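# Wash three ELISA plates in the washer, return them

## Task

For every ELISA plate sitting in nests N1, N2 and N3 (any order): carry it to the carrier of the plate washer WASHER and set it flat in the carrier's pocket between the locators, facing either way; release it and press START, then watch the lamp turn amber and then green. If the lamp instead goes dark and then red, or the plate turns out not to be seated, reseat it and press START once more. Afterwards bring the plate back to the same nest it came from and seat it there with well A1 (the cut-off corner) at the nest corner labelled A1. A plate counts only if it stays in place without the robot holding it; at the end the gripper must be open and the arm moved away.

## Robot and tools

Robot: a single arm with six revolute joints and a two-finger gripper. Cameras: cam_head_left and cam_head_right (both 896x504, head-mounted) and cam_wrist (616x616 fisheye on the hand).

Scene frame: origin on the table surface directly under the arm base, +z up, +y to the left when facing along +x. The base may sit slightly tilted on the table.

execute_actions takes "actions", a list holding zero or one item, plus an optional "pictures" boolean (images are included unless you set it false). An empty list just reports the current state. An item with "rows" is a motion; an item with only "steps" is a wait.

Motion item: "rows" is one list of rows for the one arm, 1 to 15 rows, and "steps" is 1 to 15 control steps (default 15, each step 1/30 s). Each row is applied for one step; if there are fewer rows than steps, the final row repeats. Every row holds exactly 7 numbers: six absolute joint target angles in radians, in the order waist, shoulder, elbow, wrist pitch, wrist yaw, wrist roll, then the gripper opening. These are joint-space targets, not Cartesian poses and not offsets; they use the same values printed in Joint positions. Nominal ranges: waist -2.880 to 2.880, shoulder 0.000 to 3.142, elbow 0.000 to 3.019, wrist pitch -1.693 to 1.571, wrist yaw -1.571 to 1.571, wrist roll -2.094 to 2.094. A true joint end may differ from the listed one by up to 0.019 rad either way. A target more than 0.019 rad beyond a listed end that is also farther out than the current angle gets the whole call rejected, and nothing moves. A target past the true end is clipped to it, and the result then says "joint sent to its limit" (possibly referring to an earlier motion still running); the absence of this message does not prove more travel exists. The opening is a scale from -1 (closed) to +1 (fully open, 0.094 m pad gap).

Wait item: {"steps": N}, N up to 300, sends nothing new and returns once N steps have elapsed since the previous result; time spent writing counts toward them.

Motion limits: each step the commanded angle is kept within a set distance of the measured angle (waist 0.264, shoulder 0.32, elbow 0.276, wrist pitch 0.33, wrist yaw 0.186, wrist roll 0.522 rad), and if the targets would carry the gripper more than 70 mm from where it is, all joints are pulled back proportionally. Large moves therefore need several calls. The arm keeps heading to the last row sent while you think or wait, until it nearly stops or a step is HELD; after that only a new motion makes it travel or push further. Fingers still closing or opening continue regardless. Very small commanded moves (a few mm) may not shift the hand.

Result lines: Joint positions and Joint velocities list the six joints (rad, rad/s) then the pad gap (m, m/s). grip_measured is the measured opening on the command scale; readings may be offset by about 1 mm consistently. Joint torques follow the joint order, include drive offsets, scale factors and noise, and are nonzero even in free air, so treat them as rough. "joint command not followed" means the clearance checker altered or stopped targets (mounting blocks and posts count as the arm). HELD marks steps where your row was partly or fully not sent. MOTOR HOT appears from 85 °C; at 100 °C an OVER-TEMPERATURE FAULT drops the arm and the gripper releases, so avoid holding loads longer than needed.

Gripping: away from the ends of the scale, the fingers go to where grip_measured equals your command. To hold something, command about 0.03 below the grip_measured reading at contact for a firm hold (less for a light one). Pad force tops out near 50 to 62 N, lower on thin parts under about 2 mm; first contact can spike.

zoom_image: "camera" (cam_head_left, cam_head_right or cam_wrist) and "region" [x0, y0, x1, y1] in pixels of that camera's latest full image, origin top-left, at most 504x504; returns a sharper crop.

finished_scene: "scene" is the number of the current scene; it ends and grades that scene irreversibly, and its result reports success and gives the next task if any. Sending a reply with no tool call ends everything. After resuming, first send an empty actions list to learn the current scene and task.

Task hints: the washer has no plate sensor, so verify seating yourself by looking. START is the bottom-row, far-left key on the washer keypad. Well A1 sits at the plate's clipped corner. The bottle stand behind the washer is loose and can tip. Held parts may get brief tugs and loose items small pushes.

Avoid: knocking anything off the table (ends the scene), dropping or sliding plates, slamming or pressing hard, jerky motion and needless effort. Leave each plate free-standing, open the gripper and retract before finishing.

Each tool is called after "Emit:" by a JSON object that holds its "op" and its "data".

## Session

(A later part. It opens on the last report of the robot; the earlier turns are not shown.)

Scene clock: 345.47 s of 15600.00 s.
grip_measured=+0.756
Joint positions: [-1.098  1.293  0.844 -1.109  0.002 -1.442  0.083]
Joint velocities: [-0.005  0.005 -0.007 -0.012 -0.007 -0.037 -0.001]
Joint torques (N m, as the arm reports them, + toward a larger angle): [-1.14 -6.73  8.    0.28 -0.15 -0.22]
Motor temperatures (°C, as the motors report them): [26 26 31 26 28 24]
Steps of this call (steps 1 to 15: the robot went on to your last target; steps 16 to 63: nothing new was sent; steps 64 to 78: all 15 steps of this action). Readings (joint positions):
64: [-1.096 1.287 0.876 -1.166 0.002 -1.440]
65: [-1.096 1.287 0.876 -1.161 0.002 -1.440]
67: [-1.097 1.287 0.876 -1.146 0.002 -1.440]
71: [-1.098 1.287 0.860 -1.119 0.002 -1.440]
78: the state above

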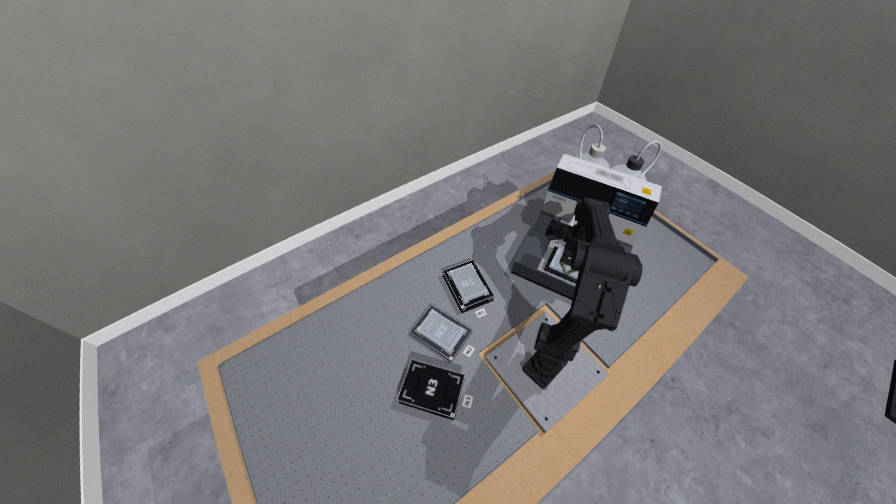

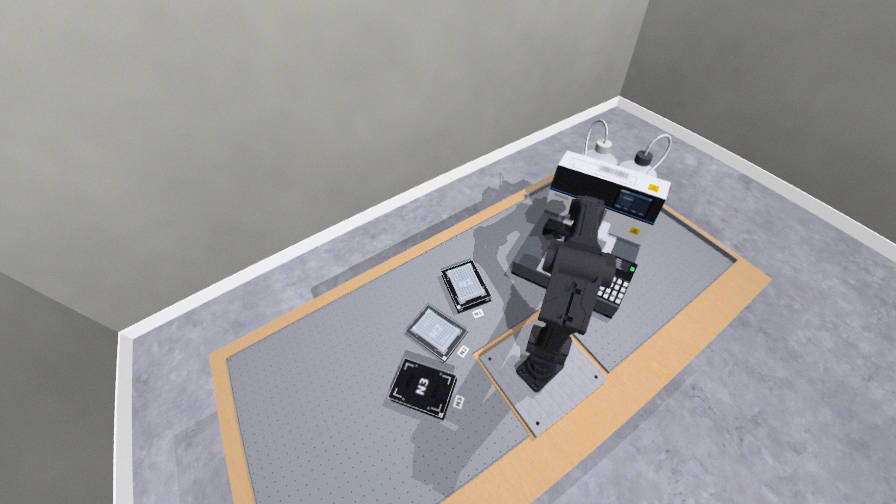

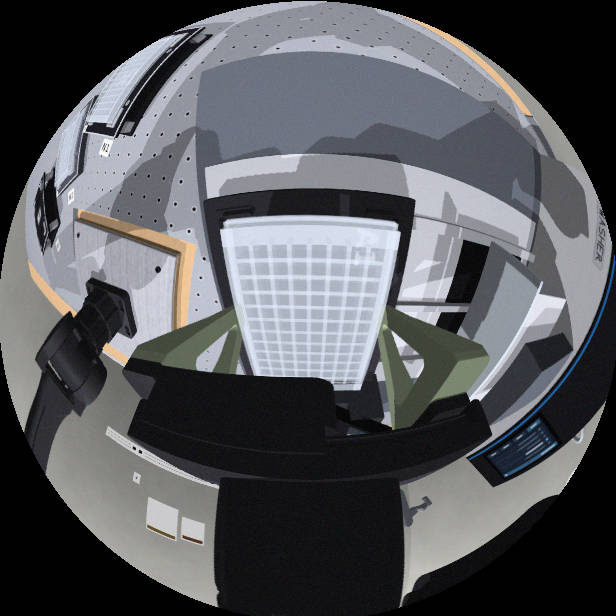

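Seated. Release, lift, press.

Emit:
{"op": "execute_actions", "data": {"actions": [{"rows":[[-1.105,1.305,0.838,-1.105,0,-1.457,1]],"steps":9}], "pictures": false}}

Emit:
{"op": "execute_actions", "data": {"actions": [{"rows":[[-1.105,1.28,0.89,-1.115,0,-1.457,1],[-1.105,1.272,0.902,-1.135,0,-1.457,1],[-1.105,1.264,0.914,-1.155,0,-1.457,1],[-1.105,1.256,0.926,-1.175,0,-1.457,1],[-1.105,1.245,0.945,-1.2,0,-1.457,1],[-1.105,1.238,0.98,-1.25,0,-1.457,1],[-1.105,1.23,1.02,-1.3,0,-1.457,1],[-1.105,1.22,1.06,-1.35,0,-1.457,1]],"steps":14}]}}

Emit:
{"op": "execute_actions", "data": {"actions": [{"rows":[[-1.407,1.11,0.86,-1.3,0,-1.75,-1]],"steps":15}], "pictures": false}}

Emit:
{"op": "execute_actions", "data": {"actions": [{"steps":15}], "pictures": false}}

Emit:
{"op": "execute_actions", "data": {"actions": [{"rows":[[-1.407,1.121,0.838,-1.27,0,-1.75,-1],[-1.407,1.132,0.816,-1.24,0,-1.75,-1],[-1.407,1.143,0.794,-1.21,0,-1.75,-1],[-1.407,1.154,0.772,-1.18,0,-1.75,-1],[-1.407,1.165,0.75,-1.148,0,-1.75,-1],[-1.407,1.176,0.727,-1.116,0,-1.75,-1]],"steps":15}], "pictures": false}}

Emit:
{"op": "execute_actions", "data": {"actions": [{"rows":[[-1.407,1.188,0.718,-1.112,0,-1.75,-1],[-1.407,1.192,0.712,-1.105,0,-1.75,-1],[-1.407,1.196,0.706,-1.098,0,-1.75,-1],[-1.407,1.2,0.7,-1.09,0,-1.75,-1],[-1.407,1.203,0.695,-1.084,0,-1.75,-1],[-1.407,1.206,0.69,-1.078,0,-1.75,-1]],"steps":15}]}}

Scene clock: 352.70 s of 15600.00 s.
grip_measured=+1.000
Joint positions: [-1.098  1.293  0.844 -1.109  0.002 -1.442  0.094]
Joint velocities: [ 0.005  0.005  0.002 -0.002  0.037 -0.051  0.   ]
Joint torques (N m, as the arm reports them, + toward a larger angle): [-0.76 -7.54  8.59  0.04 -0.15 -0.22]
Motor temperatures (°C, as the motors report them): [26 26 31 26 28 24]
Steps of this call (steps 1 to 15: the robot went on to your last target; steps 16 to 90: nothing new was sent; then 3.93 s passed at rest; steps 91 to 99: all 9 steps of this action). Readings (joint positions):
91: [-1.098 1.293 0.844 -1.109 0.002 -1.442]
92: [-1.098 1.293 0.844 -1.109 0.002 -1.442]
94: [-1.098 1.293 0.844 -1.109 0.002 -1.442]
98: [-1.098 1.293 0.844 -1.109 0.002 -1.442]
99: the state above

Scene clock: 353.17 s of 15600.00 s.
grip_measured=+1.000
Joint positions: [-1.098  1.217  1.031 -1.333  0.002 -1.442  0.094]
Joint velocities: [-0.005 -0.19   0.11  -0.056  0.007 -0.022  0.   ]
Joint torques (N m, as the arm reports them, + toward a larger angle): [-0.81 -7.3  12.16 -0.66 -0.14 -0.22]
Motor temperatures (°C, as the motors report them): [26 26 31 26 28 24]
Steps of this call (steps 1 to 14: all 14 steps of this action). Readings (joint positions):
1: [-1.098 1.293 0.844 -1.109 0.002 -1.442]
2: [-1.098 1.293 0.844 -1.113 0.002 -1.442]
4: [-1.098 1.290 0.852 -1.137 0.002 -1.442]
8: [-1.098 1.269 0.918 -1.257 0.002 -1.442]
14: the state above

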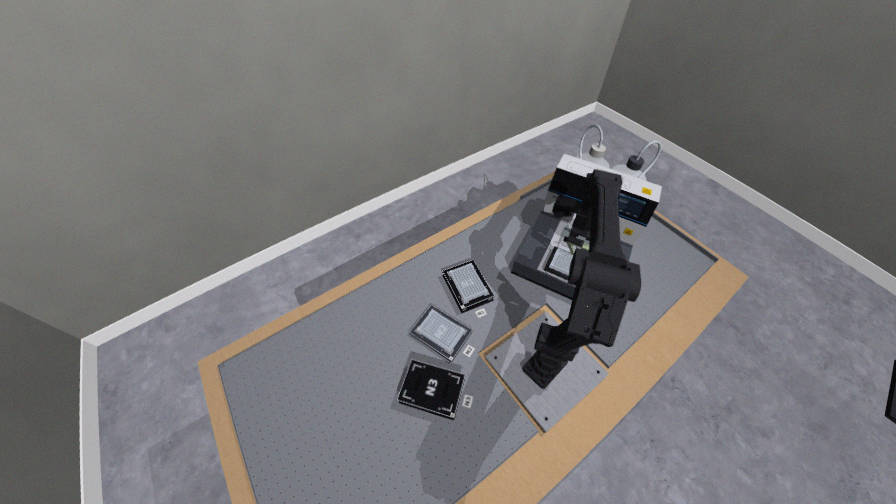

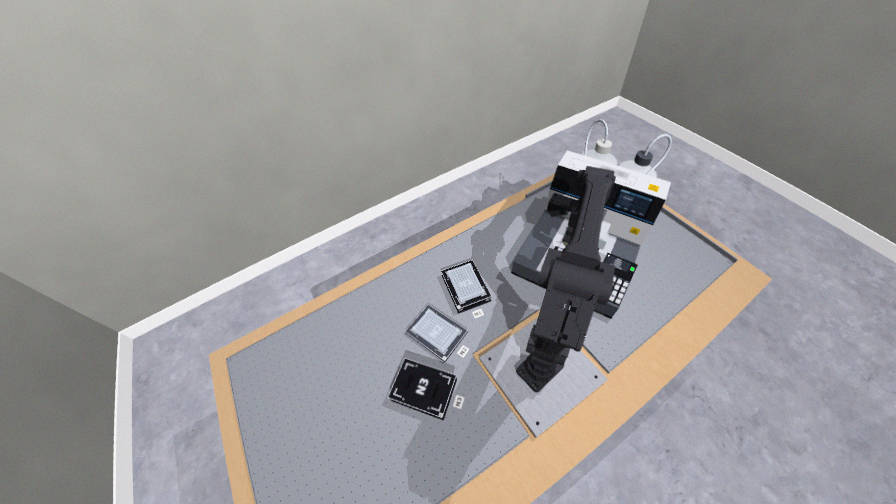

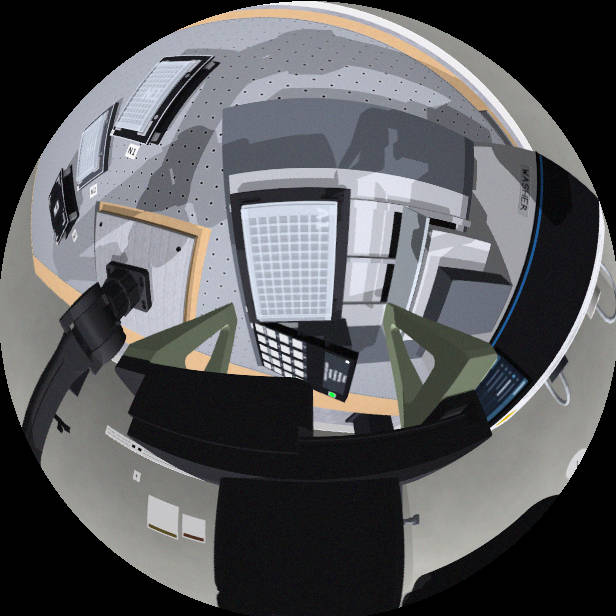

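Scene clock: 353.67 s of 15600.00 s.
grip_measured=-0.993
Joint positions: [-1.416  1.118  0.864 -1.31   0.003 -1.719  0.   ]
Joint velocities: [ 0.024 -0.015  0.002 -0.012  0.037 -0.081 -0.   ]
Joint torques (N m, as the arm reports them, + toward a larger angle): [-0.08 -7.07  9.57  0.24 -0.17 -0.2 ]
Motor temperatures (°C, as the motors report them): [26 26 31 26 28 24]
Steps of this call (steps 1 to 15: all 15 steps of this action). Readings (joint positions):
1: [-1.112 1.205 1.020 -1.324 -0.004 -1.474]
2: [-1.143 1.186 0.994 -1.314 -0.005 -1.508]
4: [-1.252 1.149 0.933 -1.311 -0.005 -1.572]
8: [-1.436 1.119 0.865 -1.311 0.003 -1.667]
15: the state above

Scene clock: 354.17 s of 15600.00 s.
grip_measured=-0.993
Joint positions: [-1.416  1.118  0.864 -1.31   0.003 -1.733  0.   ]
Joint velocities: [-0.005  0.005 -0.002 -0.002 -0.051  0.022 -0.   ]
Joint torques (N m, as the arm reports them, + toward a larger angle): [ 0.32 -7.23  9.5   0.22 -0.17 -0.26]
Motor temperatures (°C, as the motors report them): [26 26 31 26 28 24]
Steps of this call (steps 1 to 15: the robot went on to your last target). Readings (joint positions):
1: [-1.416 1.118 0.864 -1.310 0.003 -1.722]
2: [-1.416 1.118 0.864 -1.310 0.003 -1.725]
4: [-1.416 1.118 0.864 -1.310 0.003 -1.728]
8: [-1.416 1.118 0.864 -1.310 0.003 -1.731]
15: the state above

Scene clock: 354.67 s of 15600.00 s.
grip_measured=-0.994
Joint positions: [-1.416  1.176  0.728 -1.126  0.003 -1.733  0.   ]
Joint velocities: [ 0.005 -0.034 -0.002  0.007  0.022  0.007  0.001]
Joint torques (N m, as the arm reports them, + toward a larger angle): [ 0.3  -6.72  9.12  0.32 -0.16 -0.24]
Motor temperatures (°C, as the motors report them): [26 26 31 26 28 24]
Steps of this call (steps 1 to 15: all 15 steps of this action). Readings (joint positions):
1: [-1.416 1.118 0.862 -1.303 0.003 -1.733]
2: [-1.416 1.118 0.856 -1.287 0.003 -1.733]
4: [-1.416 1.120 0.828 -1.237 0.003 -1.733]
8: [-1.416 1.150 0.749 -1.145 0.003 -1.733]
15: the state above

Scene clock: 355.17 s of 15600.00 s.
grip_measured=-0.994
Joint positions: [-1.416  1.184  0.707 -1.094  0.003 -1.735  0.   ]
Joint velocities: [-0.005 -0.015 -0.012 -0.002 -0.081  0.037  0.   ]
Joint torques (N m, as the arm reports them, + toward a larger angle): [ 0.39 -4.11  7.5   0.46 -0.16 -0.24]
Motor temperatures (°C, as the motors report them): [26 26 31 26 28 24]
Steps of this call (steps 1 to 15: all 15 steps of this action). Readings (joint positions):
1: [-1.416 1.176 0.728 -1.126 0.003 -1.733]
2: [-1.416 1.176 0.728 -1.123 0.003 -1.733]
4: [-1.416 1.176 0.724 -1.111 0.003 -1.733]
8: [-1.416 1.184 0.707 -1.094 0.003 -1.734]
15: the state above

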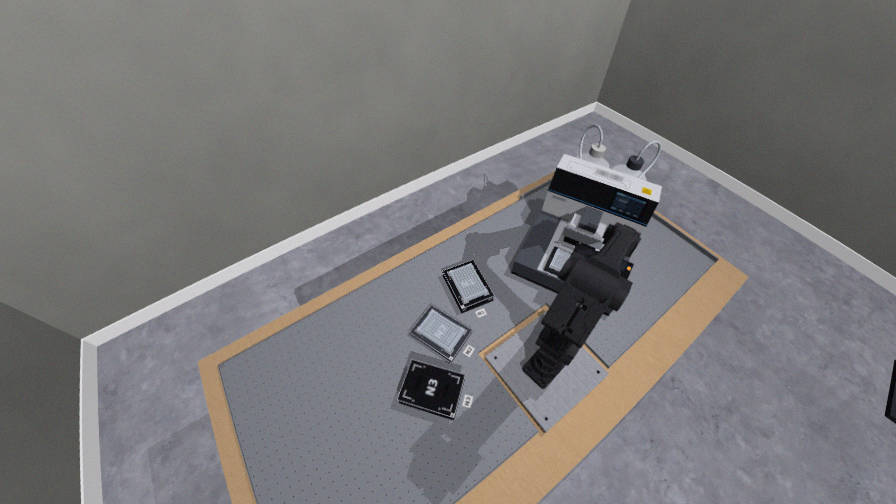

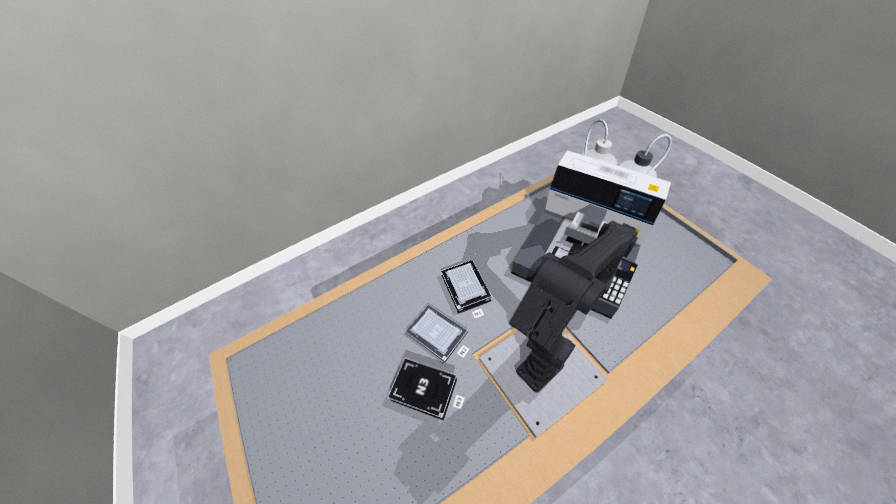

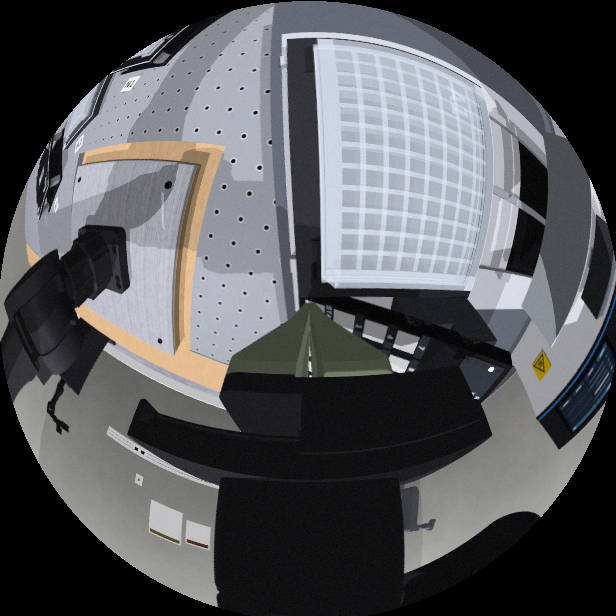

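Emit:
{"op": "execute_actions", "data": {"actions": [{"rows":[[-1.41,1.16,0.78,-1.12,0,-1.735,-1],[-1.41,1.15,0.83,-1.18,0,-1.735,-1],[-1.41,1.14,0.88,-1.24,0,-1.735,-1],[-1.41,1.13,0.93,-1.3,0,-1.735,-1],[-1.41,1.12,0.97,-1.35,0,-1.735,-1],[-1.41,1.12,0.97,-1.35,0,-1.735,-1],[-1.41,1.12,0.97,-1.35,0,-1.735,-1],[-1.41,1.12,0.97,-1.35,0,-1.735,-1],[-1.35,1.14,0.99,-1.35,0,-1.68,1],[-1.28,1.16,1.01,-1.35,0,-1.6,1],[-1.2,1.19,1.04,-1.36,0,-1.52,1],[-1.083,1.22,1.06,-1.36,0,-1.425,1]],"steps":15}], "pictures": false}}

Emit:
{"op": "execute_actions", "data": {"actions": [{"steps":300}], "pictures": false}}

Emit:
{"op": "execute_actions", "data": {"actions": [{"steps":200}]}}

Scene clock: 360.37 s of 15600.00 s.
grip_measured=+0.909
Joint positions: [-1.131  1.181  1.024 -1.342  0.001 -1.549  0.09 ]
Joint velocities: [ 1.529  0.405  0.178 -0.012 -0.11   0.711  0.188]
Joint torques (N m, as the arm reports them, + toward a larger angle): [-3.38 -6.56 12.43 -0.83  0.04  0.09]
Motor temperatures (°C, as the motors report them): [26 26 31 26 28 24]
Steps of this call (steps 1 to 15: the robot went on to your last target; steps 16 to 141: nothing new was sent; steps 142 to 156: all 15 steps of this action). Readings (joint positions):
142: [-1.416 1.183 0.711 -1.100 0.003 -1.735]
143: [-1.416 1.181 0.720 -1.119 0.003 -1.735]
145: [-1.416 1.178 0.765 -1.195 0.003 -1.735]
149: [-1.416 1.151 0.891 -1.313 0.003 -1.735]
156: the state above

Scene clock: 370.37 s of 15600.00 s.
grip_measured=+1.000
Joint positions: [-1.076  1.215  1.028 -1.351 -0.002 -1.442  0.094]
Joint velocities: [-0.015 -0.015 -0.002 -0.007  0.022  0.051  0.   ]
Joint torques (N m, as the arm reports them, + toward a larger angle): [-0.72 -8.17 13.09 -0.58  0.05  0.1 ]
Motor temperatures (°C, as the motors report them): [26 26 33 26 28 24]
Steps of this call (steps 1 to 30: the robot went on to your last target; steps 31 to 300: nothing new was sent). Readings (joint positions):
1: [-1.088 1.192 1.028 -1.342 -0.001 -1.528]
2: [-1.060 1.202 1.028 -1.343 -0.002 -1.510]
4: [-1.047 1.213 1.028 -1.348 -0.002 -1.486]
8: [-1.069 1.215 1.028 -1.350 -0.002 -1.460]
300: the state above
The arm was judged still, so your last target was given up. Only a new action makes it travel on or press farther. Fingers that are still opening or closing keep moving.

Scene clock: 377.03 s of 15600.00 s.
grip_measured=+1.000
Joint positions: [-1.076  1.215  1.028 -1.351 -0.002 -1.442  0.094]
Joint velocities: [-0.015  0.015 -0.012  0.002 -0.051 -0.095  0.   ]
Joint torques (N m, as the arm reports them, + toward a larger angle): [-0.75 -8.09 13.12 -0.57  0.05  0.1 ]
Motor temperatures (°C, as the motors report them): [26 26 34 26 28 24]
Steps of this call (steps 1 to 150: nothing new was sent; then 1.67 s passed at rest). Readings (joint positions):
1: [-1.076 1.215 1.028 -1.351 -0.002 -1.442]
2: [-1.076 1.215 1.028 -1.351 -0.002 -1.442]
4: [-1.076 1.215 1.028 -1.351 -0.002 -1.442]
8: [-1.076 1.215 1.028 -1.351 -0.002 -1.442]
150: the state above

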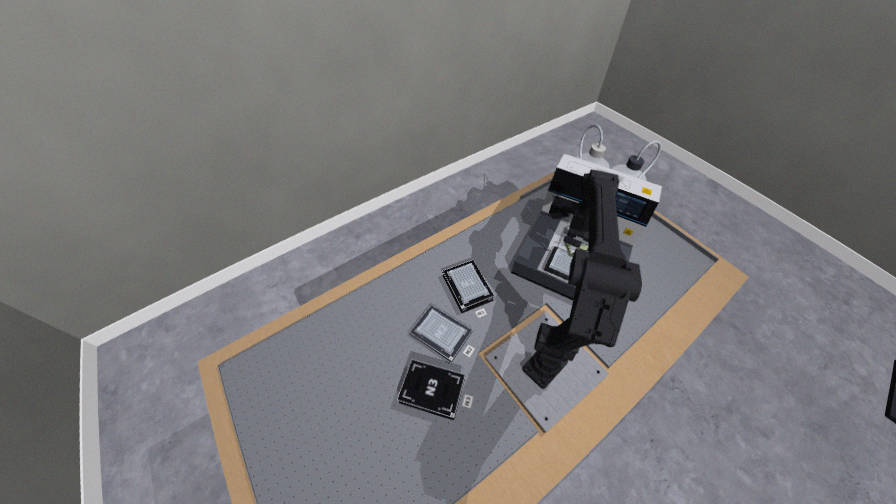

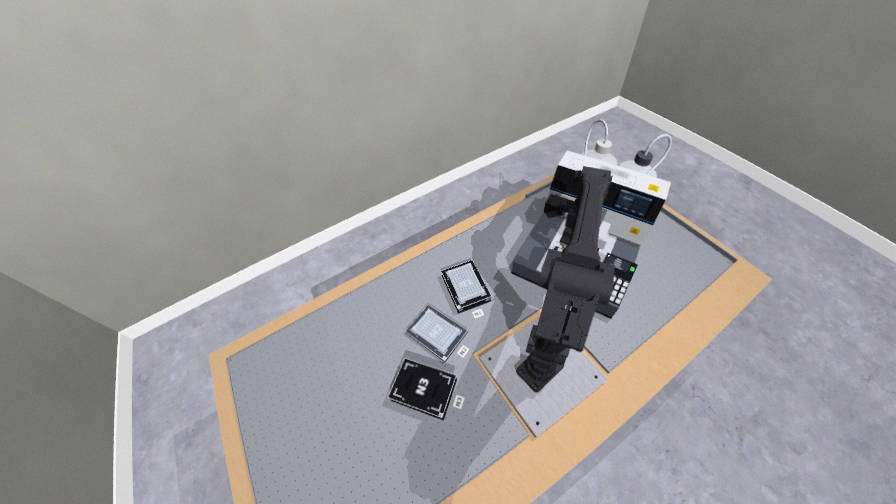

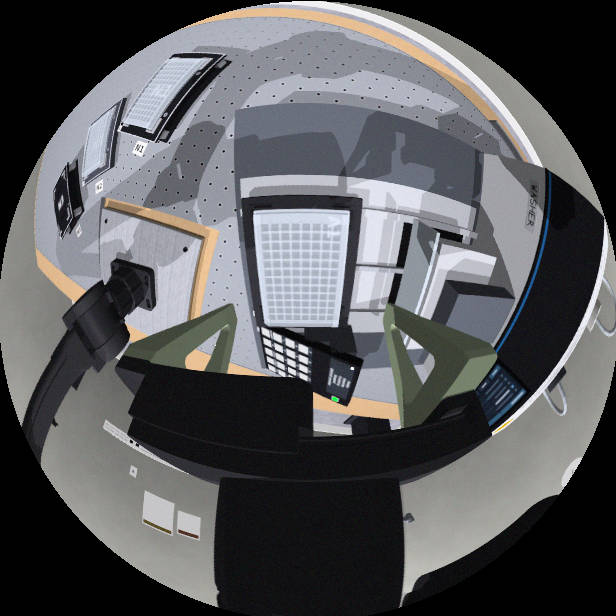

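Emit:
{"op": "execute_actions", "data": {"actions": [{"rows":[[-1.107,1.235,0.99,-1.31,0,-1.425,1],[-1.107,1.243,0.97,-1.285,0,-1.425,1],[-1.107,1.251,0.95,-1.26,0,-1.425,1],[-1.107,1.259,0.93,-1.235,0,-1.425,1],[-1.107,1.267,0.91,-1.21,0,-1.425,1],[-1.107,1.275,0.893,-1.185,0,-1.425,1],[-1.107,1.283,0.877,-1.16,0,-1.425,1]],"steps":15}], "pictures": false}}

Emit:
{"op": "execute_actions", "data": {"actions": [{"rows":[[-1.107,1.29,0.868,-1.15,0,-1.425,1],[-1.107,1.295,0.86,-1.14,0,-1.425,1],[-1.107,1.3,0.852,-1.13,0,-1.425,1],[-1.107,1.304,0.845,-1.12,0,-1.425,1],[-1.107,1.307,0.838,-1.11,0,-1.425,1],[-1.107,1.309,0.833,-1.10,0,-1.425,1]],"steps":15}], "pictures": false}}

Emit:
{"op": "execute_actions", "data": {"actions": [{"rows":[[-1.107,1.309,0.833,-1.10,0,-1.425,0.73]],"steps":15}]}}

Scene clock: 383.20 s of 15600.00 s.
grip_measured=+1.000
Joint positions: [-1.099  1.284  0.878 -1.171 -0.002 -1.442  0.094]
Joint velocities: [-0.005 -0.005  0.002  0.046 -0.037  0.007  0.   ]
Joint torques (N m, as the arm reports them, + toward a larger angle): [-0.85 -9.22  9.21  0.02  0.06  0.1 ]
Motor temperatures (°C, as the motors report them): [26 26 34 26 28 24]
Steps of this call (steps 1 to 90: nothing new was sent; then 2.67 s passed at rest; steps 91 to 105: all 15 steps of this action). Readings (joint positions):
91: [-1.078 1.215 1.024 -1.344 -0.002 -1.442]
92: [-1.081 1.215 1.016 -1.328 -0.002 -1.442]
94: [-1.090 1.218 0.985 -1.285 -0.002 -1.442]
98: [-1.099 1.250 0.905 -1.197 -0.002 -1.442]
105: the state above

Scene clock: 383.70 s of 15600.00 s.
grip_measured=+1.000
Joint positions: [-1.099  1.293  0.843 -1.11  -0.002 -1.442  0.094]
Joint velocities: [-0.005 -0.005  0.007  0.002  0.007  0.051  0.   ]
Joint torques (N m, as the arm reports them, + toward a larger angle): [-0.82 -7.43  8.23  0.22  0.05  0.1 ]
Motor temperatures (°C, as the motors report them): [26 26 34 26 28 24]
Steps of this call (steps 1 to 15: all 15 steps of this action). Readings (joint positions):
1: [-1.099 1.284 0.878 -1.168 -0.002 -1.442]
2: [-1.099 1.284 0.876 -1.163 -0.002 -1.442]
4: [-1.099 1.284 0.871 -1.146 -0.002 -1.442]
8: [-1.099 1.287 0.848 -1.116 -0.002 -1.442]
15: the state above

Scene clock: 384.20 s of 15600.00 s.
grip_measured=+0.754
Joint positions: [-1.099  1.293  0.843 -1.11  -0.002 -1.441  0.082]
Joint velocities: [-0.015 -0.005 -0.002  0.002 -0.007  0.007  0.001]
Joint torques (N m, as the arm reports them, + toward a larger angle): [-0.84 -7.22  8.24  0.23  0.05  0.09]
Motor temperatures (°C, as the motors report them): [26 26 34 26 28 24]
Steps of this call (steps 1 to 15: all 15 steps of this action). Readings (joint positions):
1: [-1.099 1.293 0.843 -1.110 -0.002 -1.442]
2: [-1.099 1.293 0.843 -1.110 -0.002 -1.441]
4: [-1.099 1.293 0.843 -1.110 -0.002 -1.441]
8: [-1.099 1.293 0.843 -1.110 -0.002 -1.441]
15: the state above

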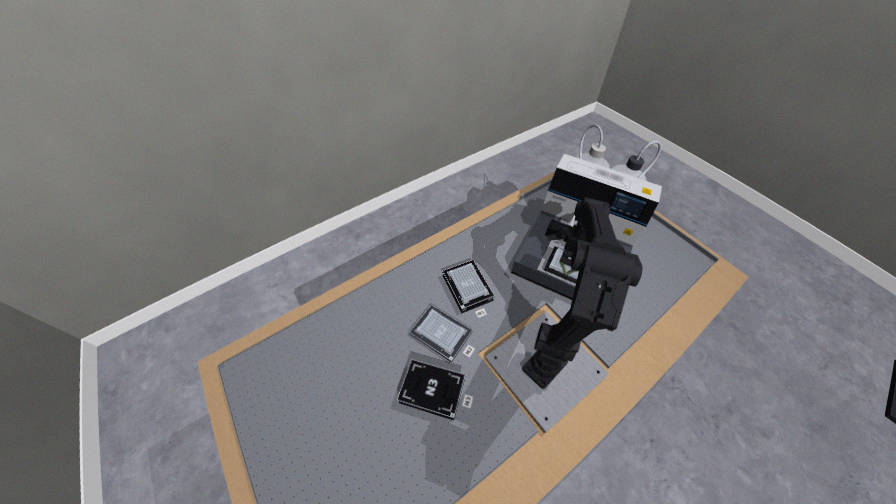

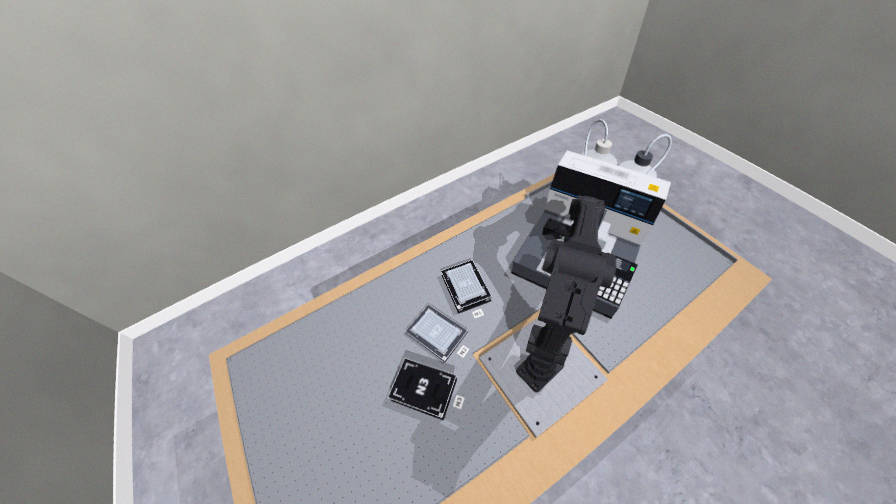

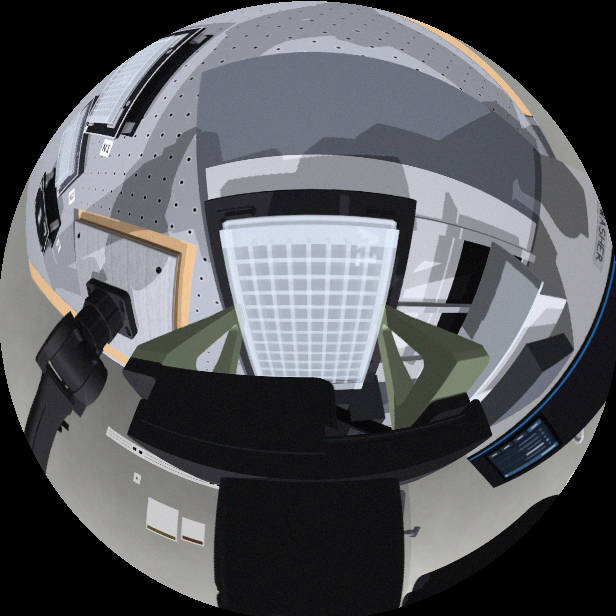

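Emit:
{"op": "execute_actions", "data": {"actions": [{"rows":[[-1.107,1.28,0.89,-1.115,0,-1.425,0.73],[-1.107,1.274,0.899,-1.13,0,-1.425,0.73],[-1.107,1.268,0.908,-1.144,0,-1.425,0.73],[-1.107,1.262,0.917,-1.158,0,-1.425,0.73],[-1.107,1.256,0.926,-1.172,0,-1.425,0.73],[-1.107,1.25,0.936,-1.186,0,-1.425,0.73],[-1.107,1.245,0.945,-1.2,0,-1.425,0.73],[-1.107,1.24,0.97,-1.23,0,-1.425,0.73],[-1.107,1.235,0.995,-1.26,0,-1.425,0.73],[-1.107,1.23,1.02,-1.29,0,-1.425,0.73],[-1.107,1.225,1.04,-1.32,0,-1.425,0.73],[-1.107,1.22,1.06,-1.35,0,-1.425,0.73]],"steps":15}], "pictures": false}}

Emit:
{"op": "execute_actions", "data": {"actions": [{"rows":[[-1.07,1.22,1.06,-1.35,0,-1.39,0.73],[-1.03,1.22,1.06,-1.35,0,-1.35,0.73],[-0.98,1.22,1.06,-1.35,0,-1.3,0.73],[0.8,1.22,1.06,-1.35,0,0.463,0.73]],"steps":15}], "pictures": false}}

Emit:
{"op": "execute_actions", "data": {"actions": [{"steps":14}], "pictures": false}}

Emit:
{"op": "execute_actions", "data": {"actions": [{"rows":[[0.85,1.23,1.03,-1.33,0,0.463,0.73],[0.89,1.24,1.01,-1.31,0,0.463,0.73],[0.93,1.25,0.99,-1.29,0,0.463,0.73],[0.96,1.26,0.975,-1.265,0,0.463,0.73],[0.99,1.275,0.96,-1.235,0,0.463,0.73],[1.01,1.29,0.945,-1.205,0,0.463,0.73],[1.025,1.305,0.93,-1.175,0,0.463,0.73],[1.032,1.32,0.915,-1.145,0,0.463,0.73],[1.035,1.335,0.9,-1.12,0,0.463,0.73],[1.035,1.348,0.886,-1.095,0,0.463,0.73],[1.035,1.36,0.872,-1.07,0,0.463,0.73],[1.035,1.368,0.862,-1.055,0,0.463,0.73],[1.035,1.374,0.854,-1.04,0,0.463,0.73],[1.035,1.38,0.846,-1.03,0,0.463,0.73],[1.035,1.384,0.84,-1.025,0,0.463,0.73]],"steps":15}], "pictures": false}}

Emit:
{"op": "execute_actions", "data": {"actions": [{"rows":[[1.045,1.387,0.836,-1.02,0,0.463,0.73],[1.05,1.39,0.832,-1.014,0,0.463,0.73],[1.052,1.393,0.828,-1.008,0,0.463,0.73],[1.052,1.396,0.825,-1.002,0,0.463,0.73],[1.052,1.398,0.822,-0.998,0,0.463,0.73]],"steps":15}]}}

Scene clock: 394.33 s of 15600.00 s.
grip_measured=+0.754
Joint positions: [-1.099  1.232  1.013 -1.328 -0.002 -1.441  0.082]
Joint velocities: [-0.015 -0.2    0.325 -0.154 -0.022 -0.007  0.   ]
Joint torques (N m, as the arm reports them, + toward a larger angle): [-0.8  -8.8  12.51 -0.79  0.06  0.1 ]
Motor temperatures (°C, as the motors report them): [26 26 33 26 28 24]
Steps of this call (steps 1 to 15: the robot went on to your last target; steps 16 to 90: nothing new was sent; then 6.63 s passed at rest; steps 91 to 105: all 15 steps of this action). Readings (joint positions):
91: [-1.099 1.293 0.843 -1.110 -0.002 -1.441]
92: [-1.099 1.293 0.843 -1.111 -0.002 -1.441]
94: [-1.099 1.292 0.850 -1.123 -0.002 -1.441]
98: [-1.099 1.275 0.881 -1.182 -0.002 -1.441]
105: the state above

Scene clock: 394.83 s of 15600.00 s.
grip_measured=+0.754
Joint positions: [-0.284  1.217  1.025 -1.338  0.003 -0.516  0.082]
Joint velocities: [ 2.173  0.015 -0.007  0.017 -0.022  2.029 -0.001]
Joint torques (N m, as the arm reports them, + toward a larger angle): [-0.38 -8.8  12.51 -0.54 -0.13  0.04]
Motor temperatures (°C, as the motors report them): [26 26 33 26 28 24]
Steps of this call (steps 1 to 15: all 15 steps of this action). Readings (joint positions):
1: [-1.098 1.226 1.021 -1.332 -0.002 -1.436]
2: [-1.091 1.221 1.025 -1.334 -0.001 -1.423]
4: [-1.044 1.217 1.025 -1.338 0.004 -1.336]
8: [-0.803 1.217 1.025 -1.338 0.004 -1.037]
15: the state above

Scene clock: 395.30 s of 15600.00 s.
grip_measured=+0.754
Joint positions: [ 0.756  1.217  1.025 -1.338 -0.001  0.318  0.082]
Joint velocities: [ 1.773  0.005  0.007 -0.017 -0.081  0.799  0.   ]
Joint torques (N m, as the arm reports them, + toward a larger angle): [-4.04 -8.19 13.34 -0.63  0.22  0.16]
Motor temperatures (°C, as the motors report them): [26 26 33 26 28 24]
Steps of this call (steps 1 to 14: the robot went on to your last target). Readings (joint positions):
1: [-0.209 1.217 1.025 -1.338 0.003 -0.442]
2: [-0.134 1.217 1.025 -1.338 0.003 -0.367]
4: [0.016 1.217 1.025 -1.338 0.003 -0.219]
8: [0.317 1.217 1.025 -1.338 0.002 0.070]
14: the state above

Scene clock: 395.80 s of 15600.00 s.
grip_measured=+0.754
Joint positions: [ 1.04   1.376  0.856 -1.055 -0.002  0.441  0.082]
Joint velocities: [ 0.005  0.239 -0.3    0.295  0.081  0.007  0.001]
Joint torques (N m, as the arm reports them, + toward a larger angle): [  0.35 -11.04   9.01   0.21   0.12   0.14]
Motor temperatures (°C, as the motors report them): [26 26 33 26 28 24]
Steps of this call (steps 1 to 15: all 15 steps of this action). Readings (joint positions):
1: [0.811 1.217 1.025 -1.338 -0.001 0.343]
2: [0.854 1.218 1.025 -1.334 -0.002 0.363]
4: [0.921 1.221 1.016 -1.307 -0.002 0.393]
8: [1.013 1.258 0.961 -1.207 -0.002 0.424]
15: the state above

Scene clock: 396.30 s of 15600.00 s.
grip_measured=+0.754
Joint positions: [ 1.04   1.388  0.832 -1.008 -0.002  0.446  0.082]
Joint velocities: [ 0.005 -0.015 -0.012 -0.002  0.066  0.051  0.   ]
Joint torques (N m, as the arm reports them, + toward a larger angle): [ 1.17 -9.06  7.74  0.34  0.12  0.11]
Motor temperatures (°C, as the motors report them): [26 26 33 26 28 24]
Steps of this call (steps 1 to 15: all 15 steps of this action). Readings (joint positions):
1: [1.040 1.383 0.847 -1.047 -0.002 0.442]
2: [1.040 1.387 0.841 -1.039 -0.002 0.443]
4: [1.040 1.388 0.834 -1.027 -0.002 0.444]
8: [1.040 1.388 0.832 -1.010 -0.002 0.445]
15: the state above

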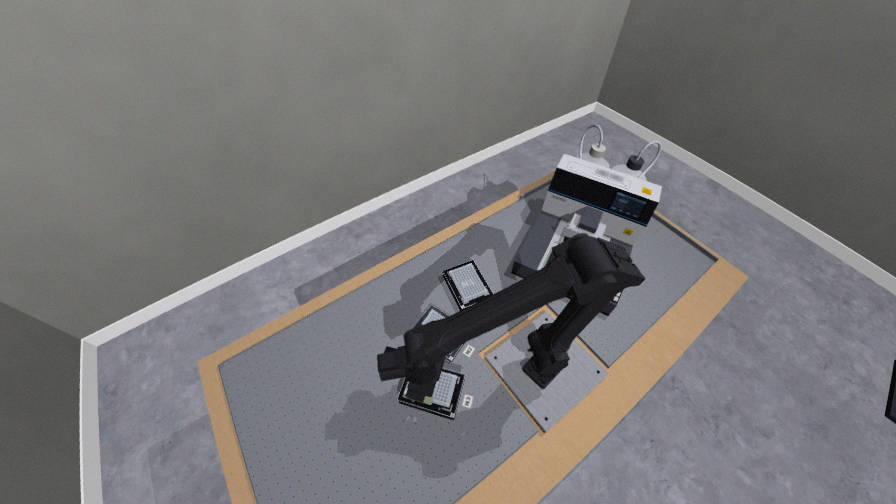

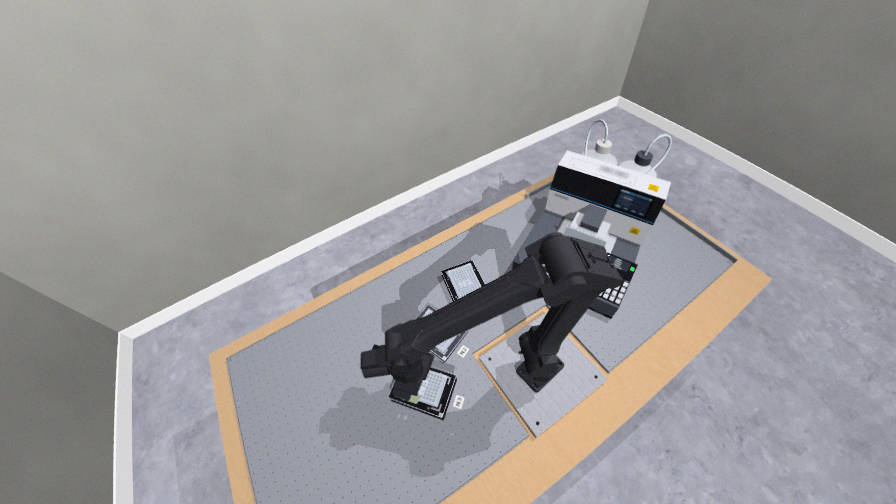

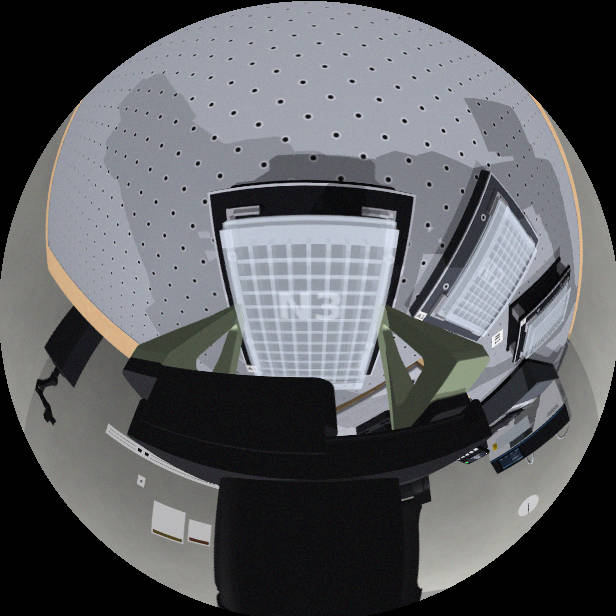

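Emit:
{"op": "execute_actions", "data": {"actions": [{"rows":[[1.045,1.401,0.817,-0.992,0,0.463,0.73],[1.045,1.404,0.813,-0.985,0,0.463,0.73],[1.045,1.408,0.809,-0.978,0,0.463,0.73],[1.045,1.412,0.805,-0.97,0,0.463,0.73],[1.045,1.416,0.801,-0.962,0,0.463,0.73],[1.045,1.42,0.798,-0.955,0,0.463,0.73],[1.045,1.424,0.795,-0.95,0,0.463,0.73]],"steps":15}]}}

Scene clock: 399.33 s of 15600.00 s.
grip_measured=+0.754
Joint positions: [ 1.04   1.402  0.809 -0.965 -0.002  0.451  0.082]
Joint velocities: [ 0.005 -0.034 -0.012 -0.002 -0.022 -0.066  0.   ]
Joint torques (N m, as the arm reports them, + toward a larger angle): [ 0.5  -7.86  7.23  0.55  0.13  0.04]
Motor temperatures (°C, as the motors report them): [26 26 33 26 28 24]
Steps of this call (steps 1 to 15: the robot went on to your last target; steps 16 to 76: nothing new was sent; steps 77 to 91: all 15 steps of this action). Readings (joint positions):
77: [1.040 1.388 0.832 -1.007 -0.002 0.446]
78: [1.040 1.388 0.831 -1.003 -0.002 0.446]
80: [1.040 1.388 0.825 -0.992 -0.002 0.446]
84: [1.040 1.398 0.810 -0.967 -0.002 0.446]
91: the state above

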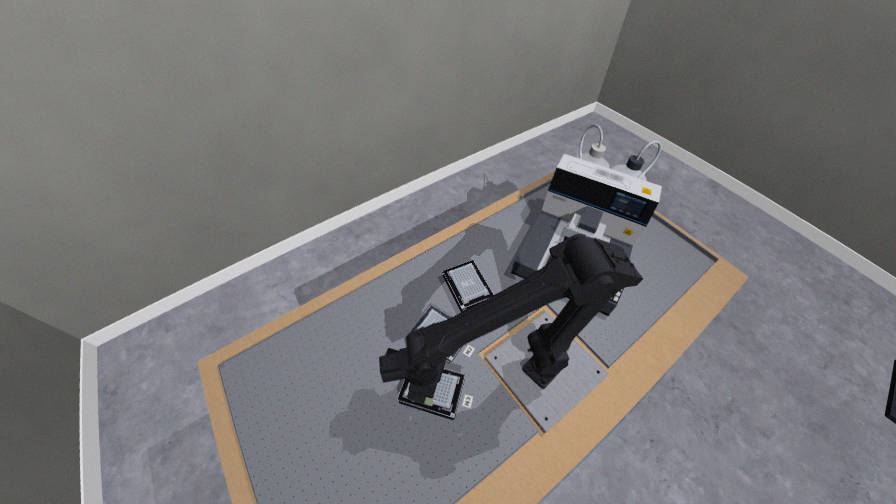

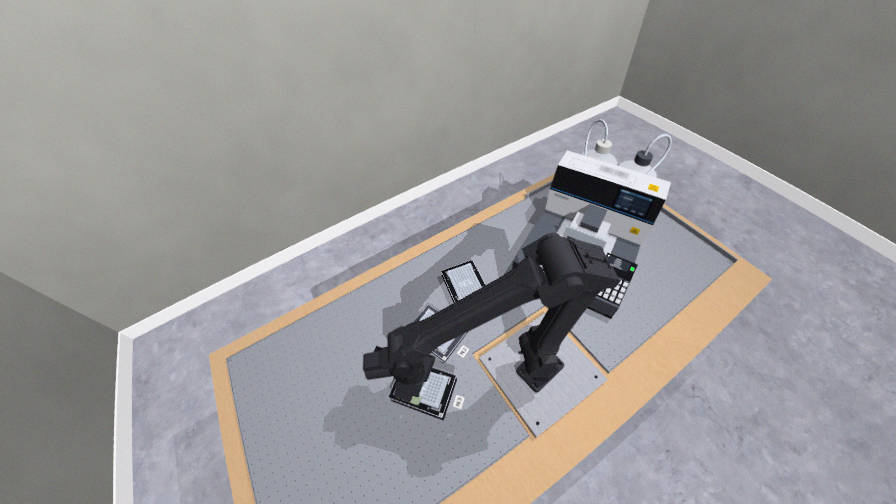

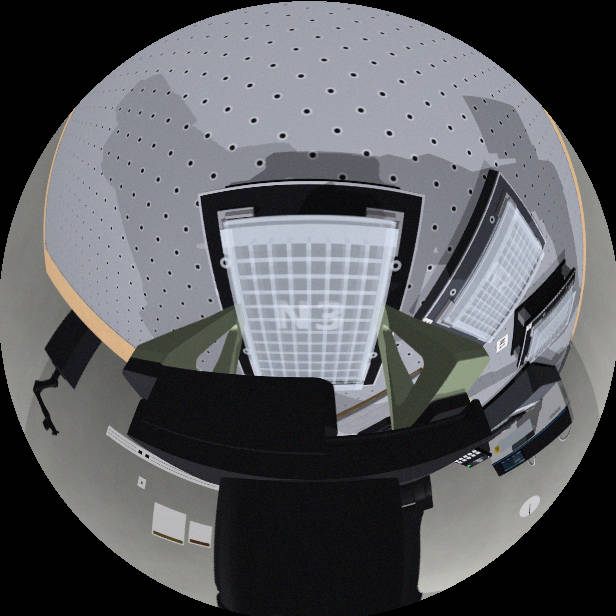

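Emit:
{"op": "execute_actions", "data": {"actions": [{"rows":[[1.045,1.415,0.803,-0.96,0,0.463,1]],"steps":10}], "pictures": false}}

Emit:
{"op": "execute_actions", "data": {"actions": [{"rows":[[1.045,1.39,0.855,-0.975,0,0.463,1],[1.045,1.38,0.865,-0.995,0,0.463,1],[1.045,1.37,0.875,-1.015,0,0.463,1],[1.045,1.36,0.885,-1.035,0,0.463,1],[1.045,1.35,0.895,-1.055,0,0.463,1],[1.045,1.335,0.91,-1.085,0,0.463,1],[1.045,1.32,0.93,-1.12,0,0.463,1],[1.045,1.305,0.95,-1.16,0,0.463,1]],"steps":15}]}}

Emit:
{"op": "zoom_image", "data": {"camera": "cam_wrist", "region": [200,150,560,380]}}

Scene clock: 402.87 s of 15600.00 s.
grip_measured=+1.000
Joint positions: [ 1.04   1.402  0.809 -0.965 -0.002  0.452  0.094]
Joint velocities: [ 0.005  0.015 -0.002  0.017 -0.081 -0.007  0.   ]
Joint torques (N m, as the arm reports them, + toward a larger angle): [ 0.67 -8.79  7.91  0.14  0.14  0.04]
Motor temperatures (°C, as the motors report them): [26 26 32 26 28 24]
Steps of this call (steps 1 to 15: the robot went on to your last target; steps 16 to 90: nothing new was sent; then 0.20 s passed at rest; steps 91 to 100: all 10 steps of this action). Readings (joint positions):
91: [1.040 1.402 0.809 -0.965 -0.002 0.452]
92: [1.040 1.402 0.809 -0.965 -0.002 0.452]
94: [1.040 1.402 0.809 -0.965 -0.002 0.452]
98: [1.040 1.402 0.809 -0.965 -0.002 0.452]
100: the state above

Scene clock: 403.37 s of 15600.00 s.
grip_measured=+1.000
Joint positions: [ 1.04   1.297  0.917 -1.147 -0.002  0.452  0.094]
Joint velocities: [-0.005  0.005 -0.012 -0.027  0.022  0.007  0.   ]
Joint torques (N m, as the arm reports them, + toward a larger angle): [ 0.65 -8.71 12.68 -0.66  0.13  0.04]
Motor temperatures (°C, as the motors report them): [26 26 33 26 28 24]
Steps of this call (steps 1 to 15: all 15 steps of this action). Readings (joint positions):
1: [1.040 1.402 0.809 -0.965 -0.002 0.452]
2: [1.040 1.402 0.810 -0.970 -0.002 0.452]
4: [1.040 1.398 0.817 -0.996 -0.002 0.452]
8: [1.040 1.362 0.855 -1.091 -0.002 0.452]
15: the state above

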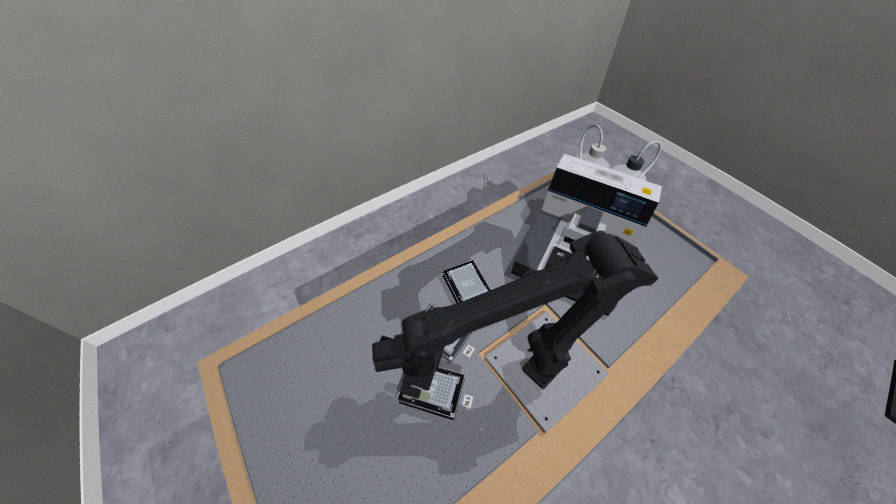

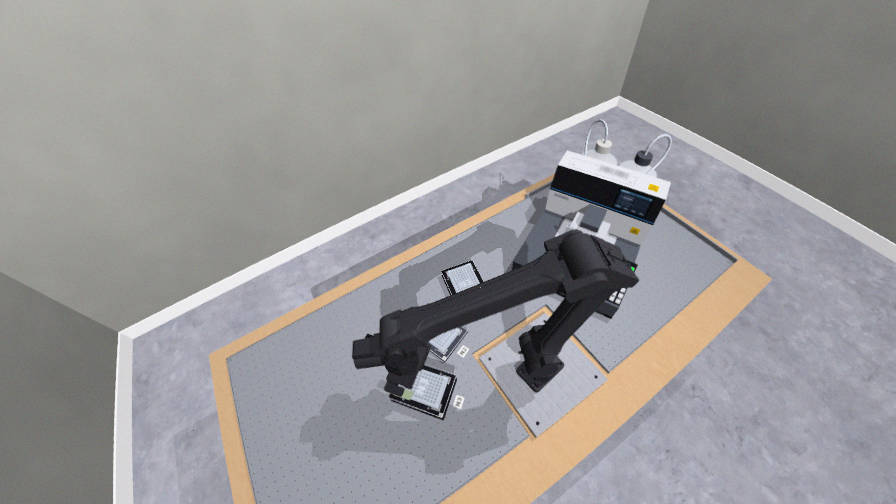

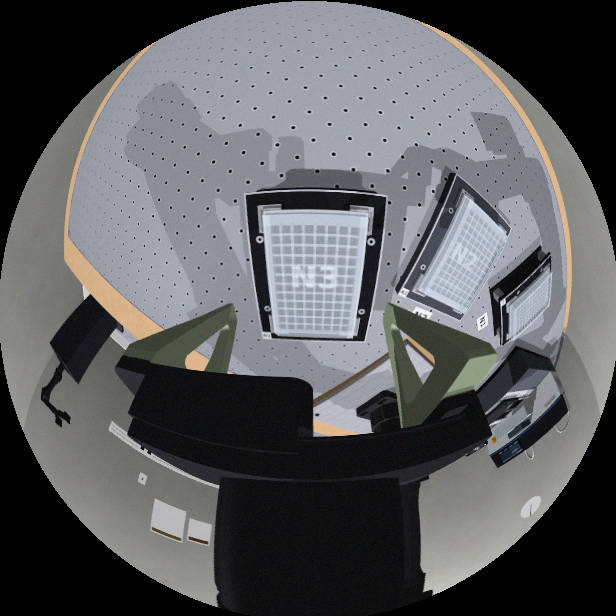

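Region (200, 150, 560, 380) of cam_wrist's 616x616 image, scaled by 1.400, with more detail than that image has; it fills the top 322 rows of this view, and the rest is white.

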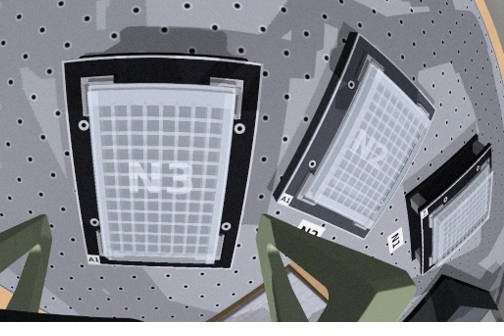

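Emit:
{"op": "finished_scene", "data": {"scene": 1}}

The scene is finished: the task was done.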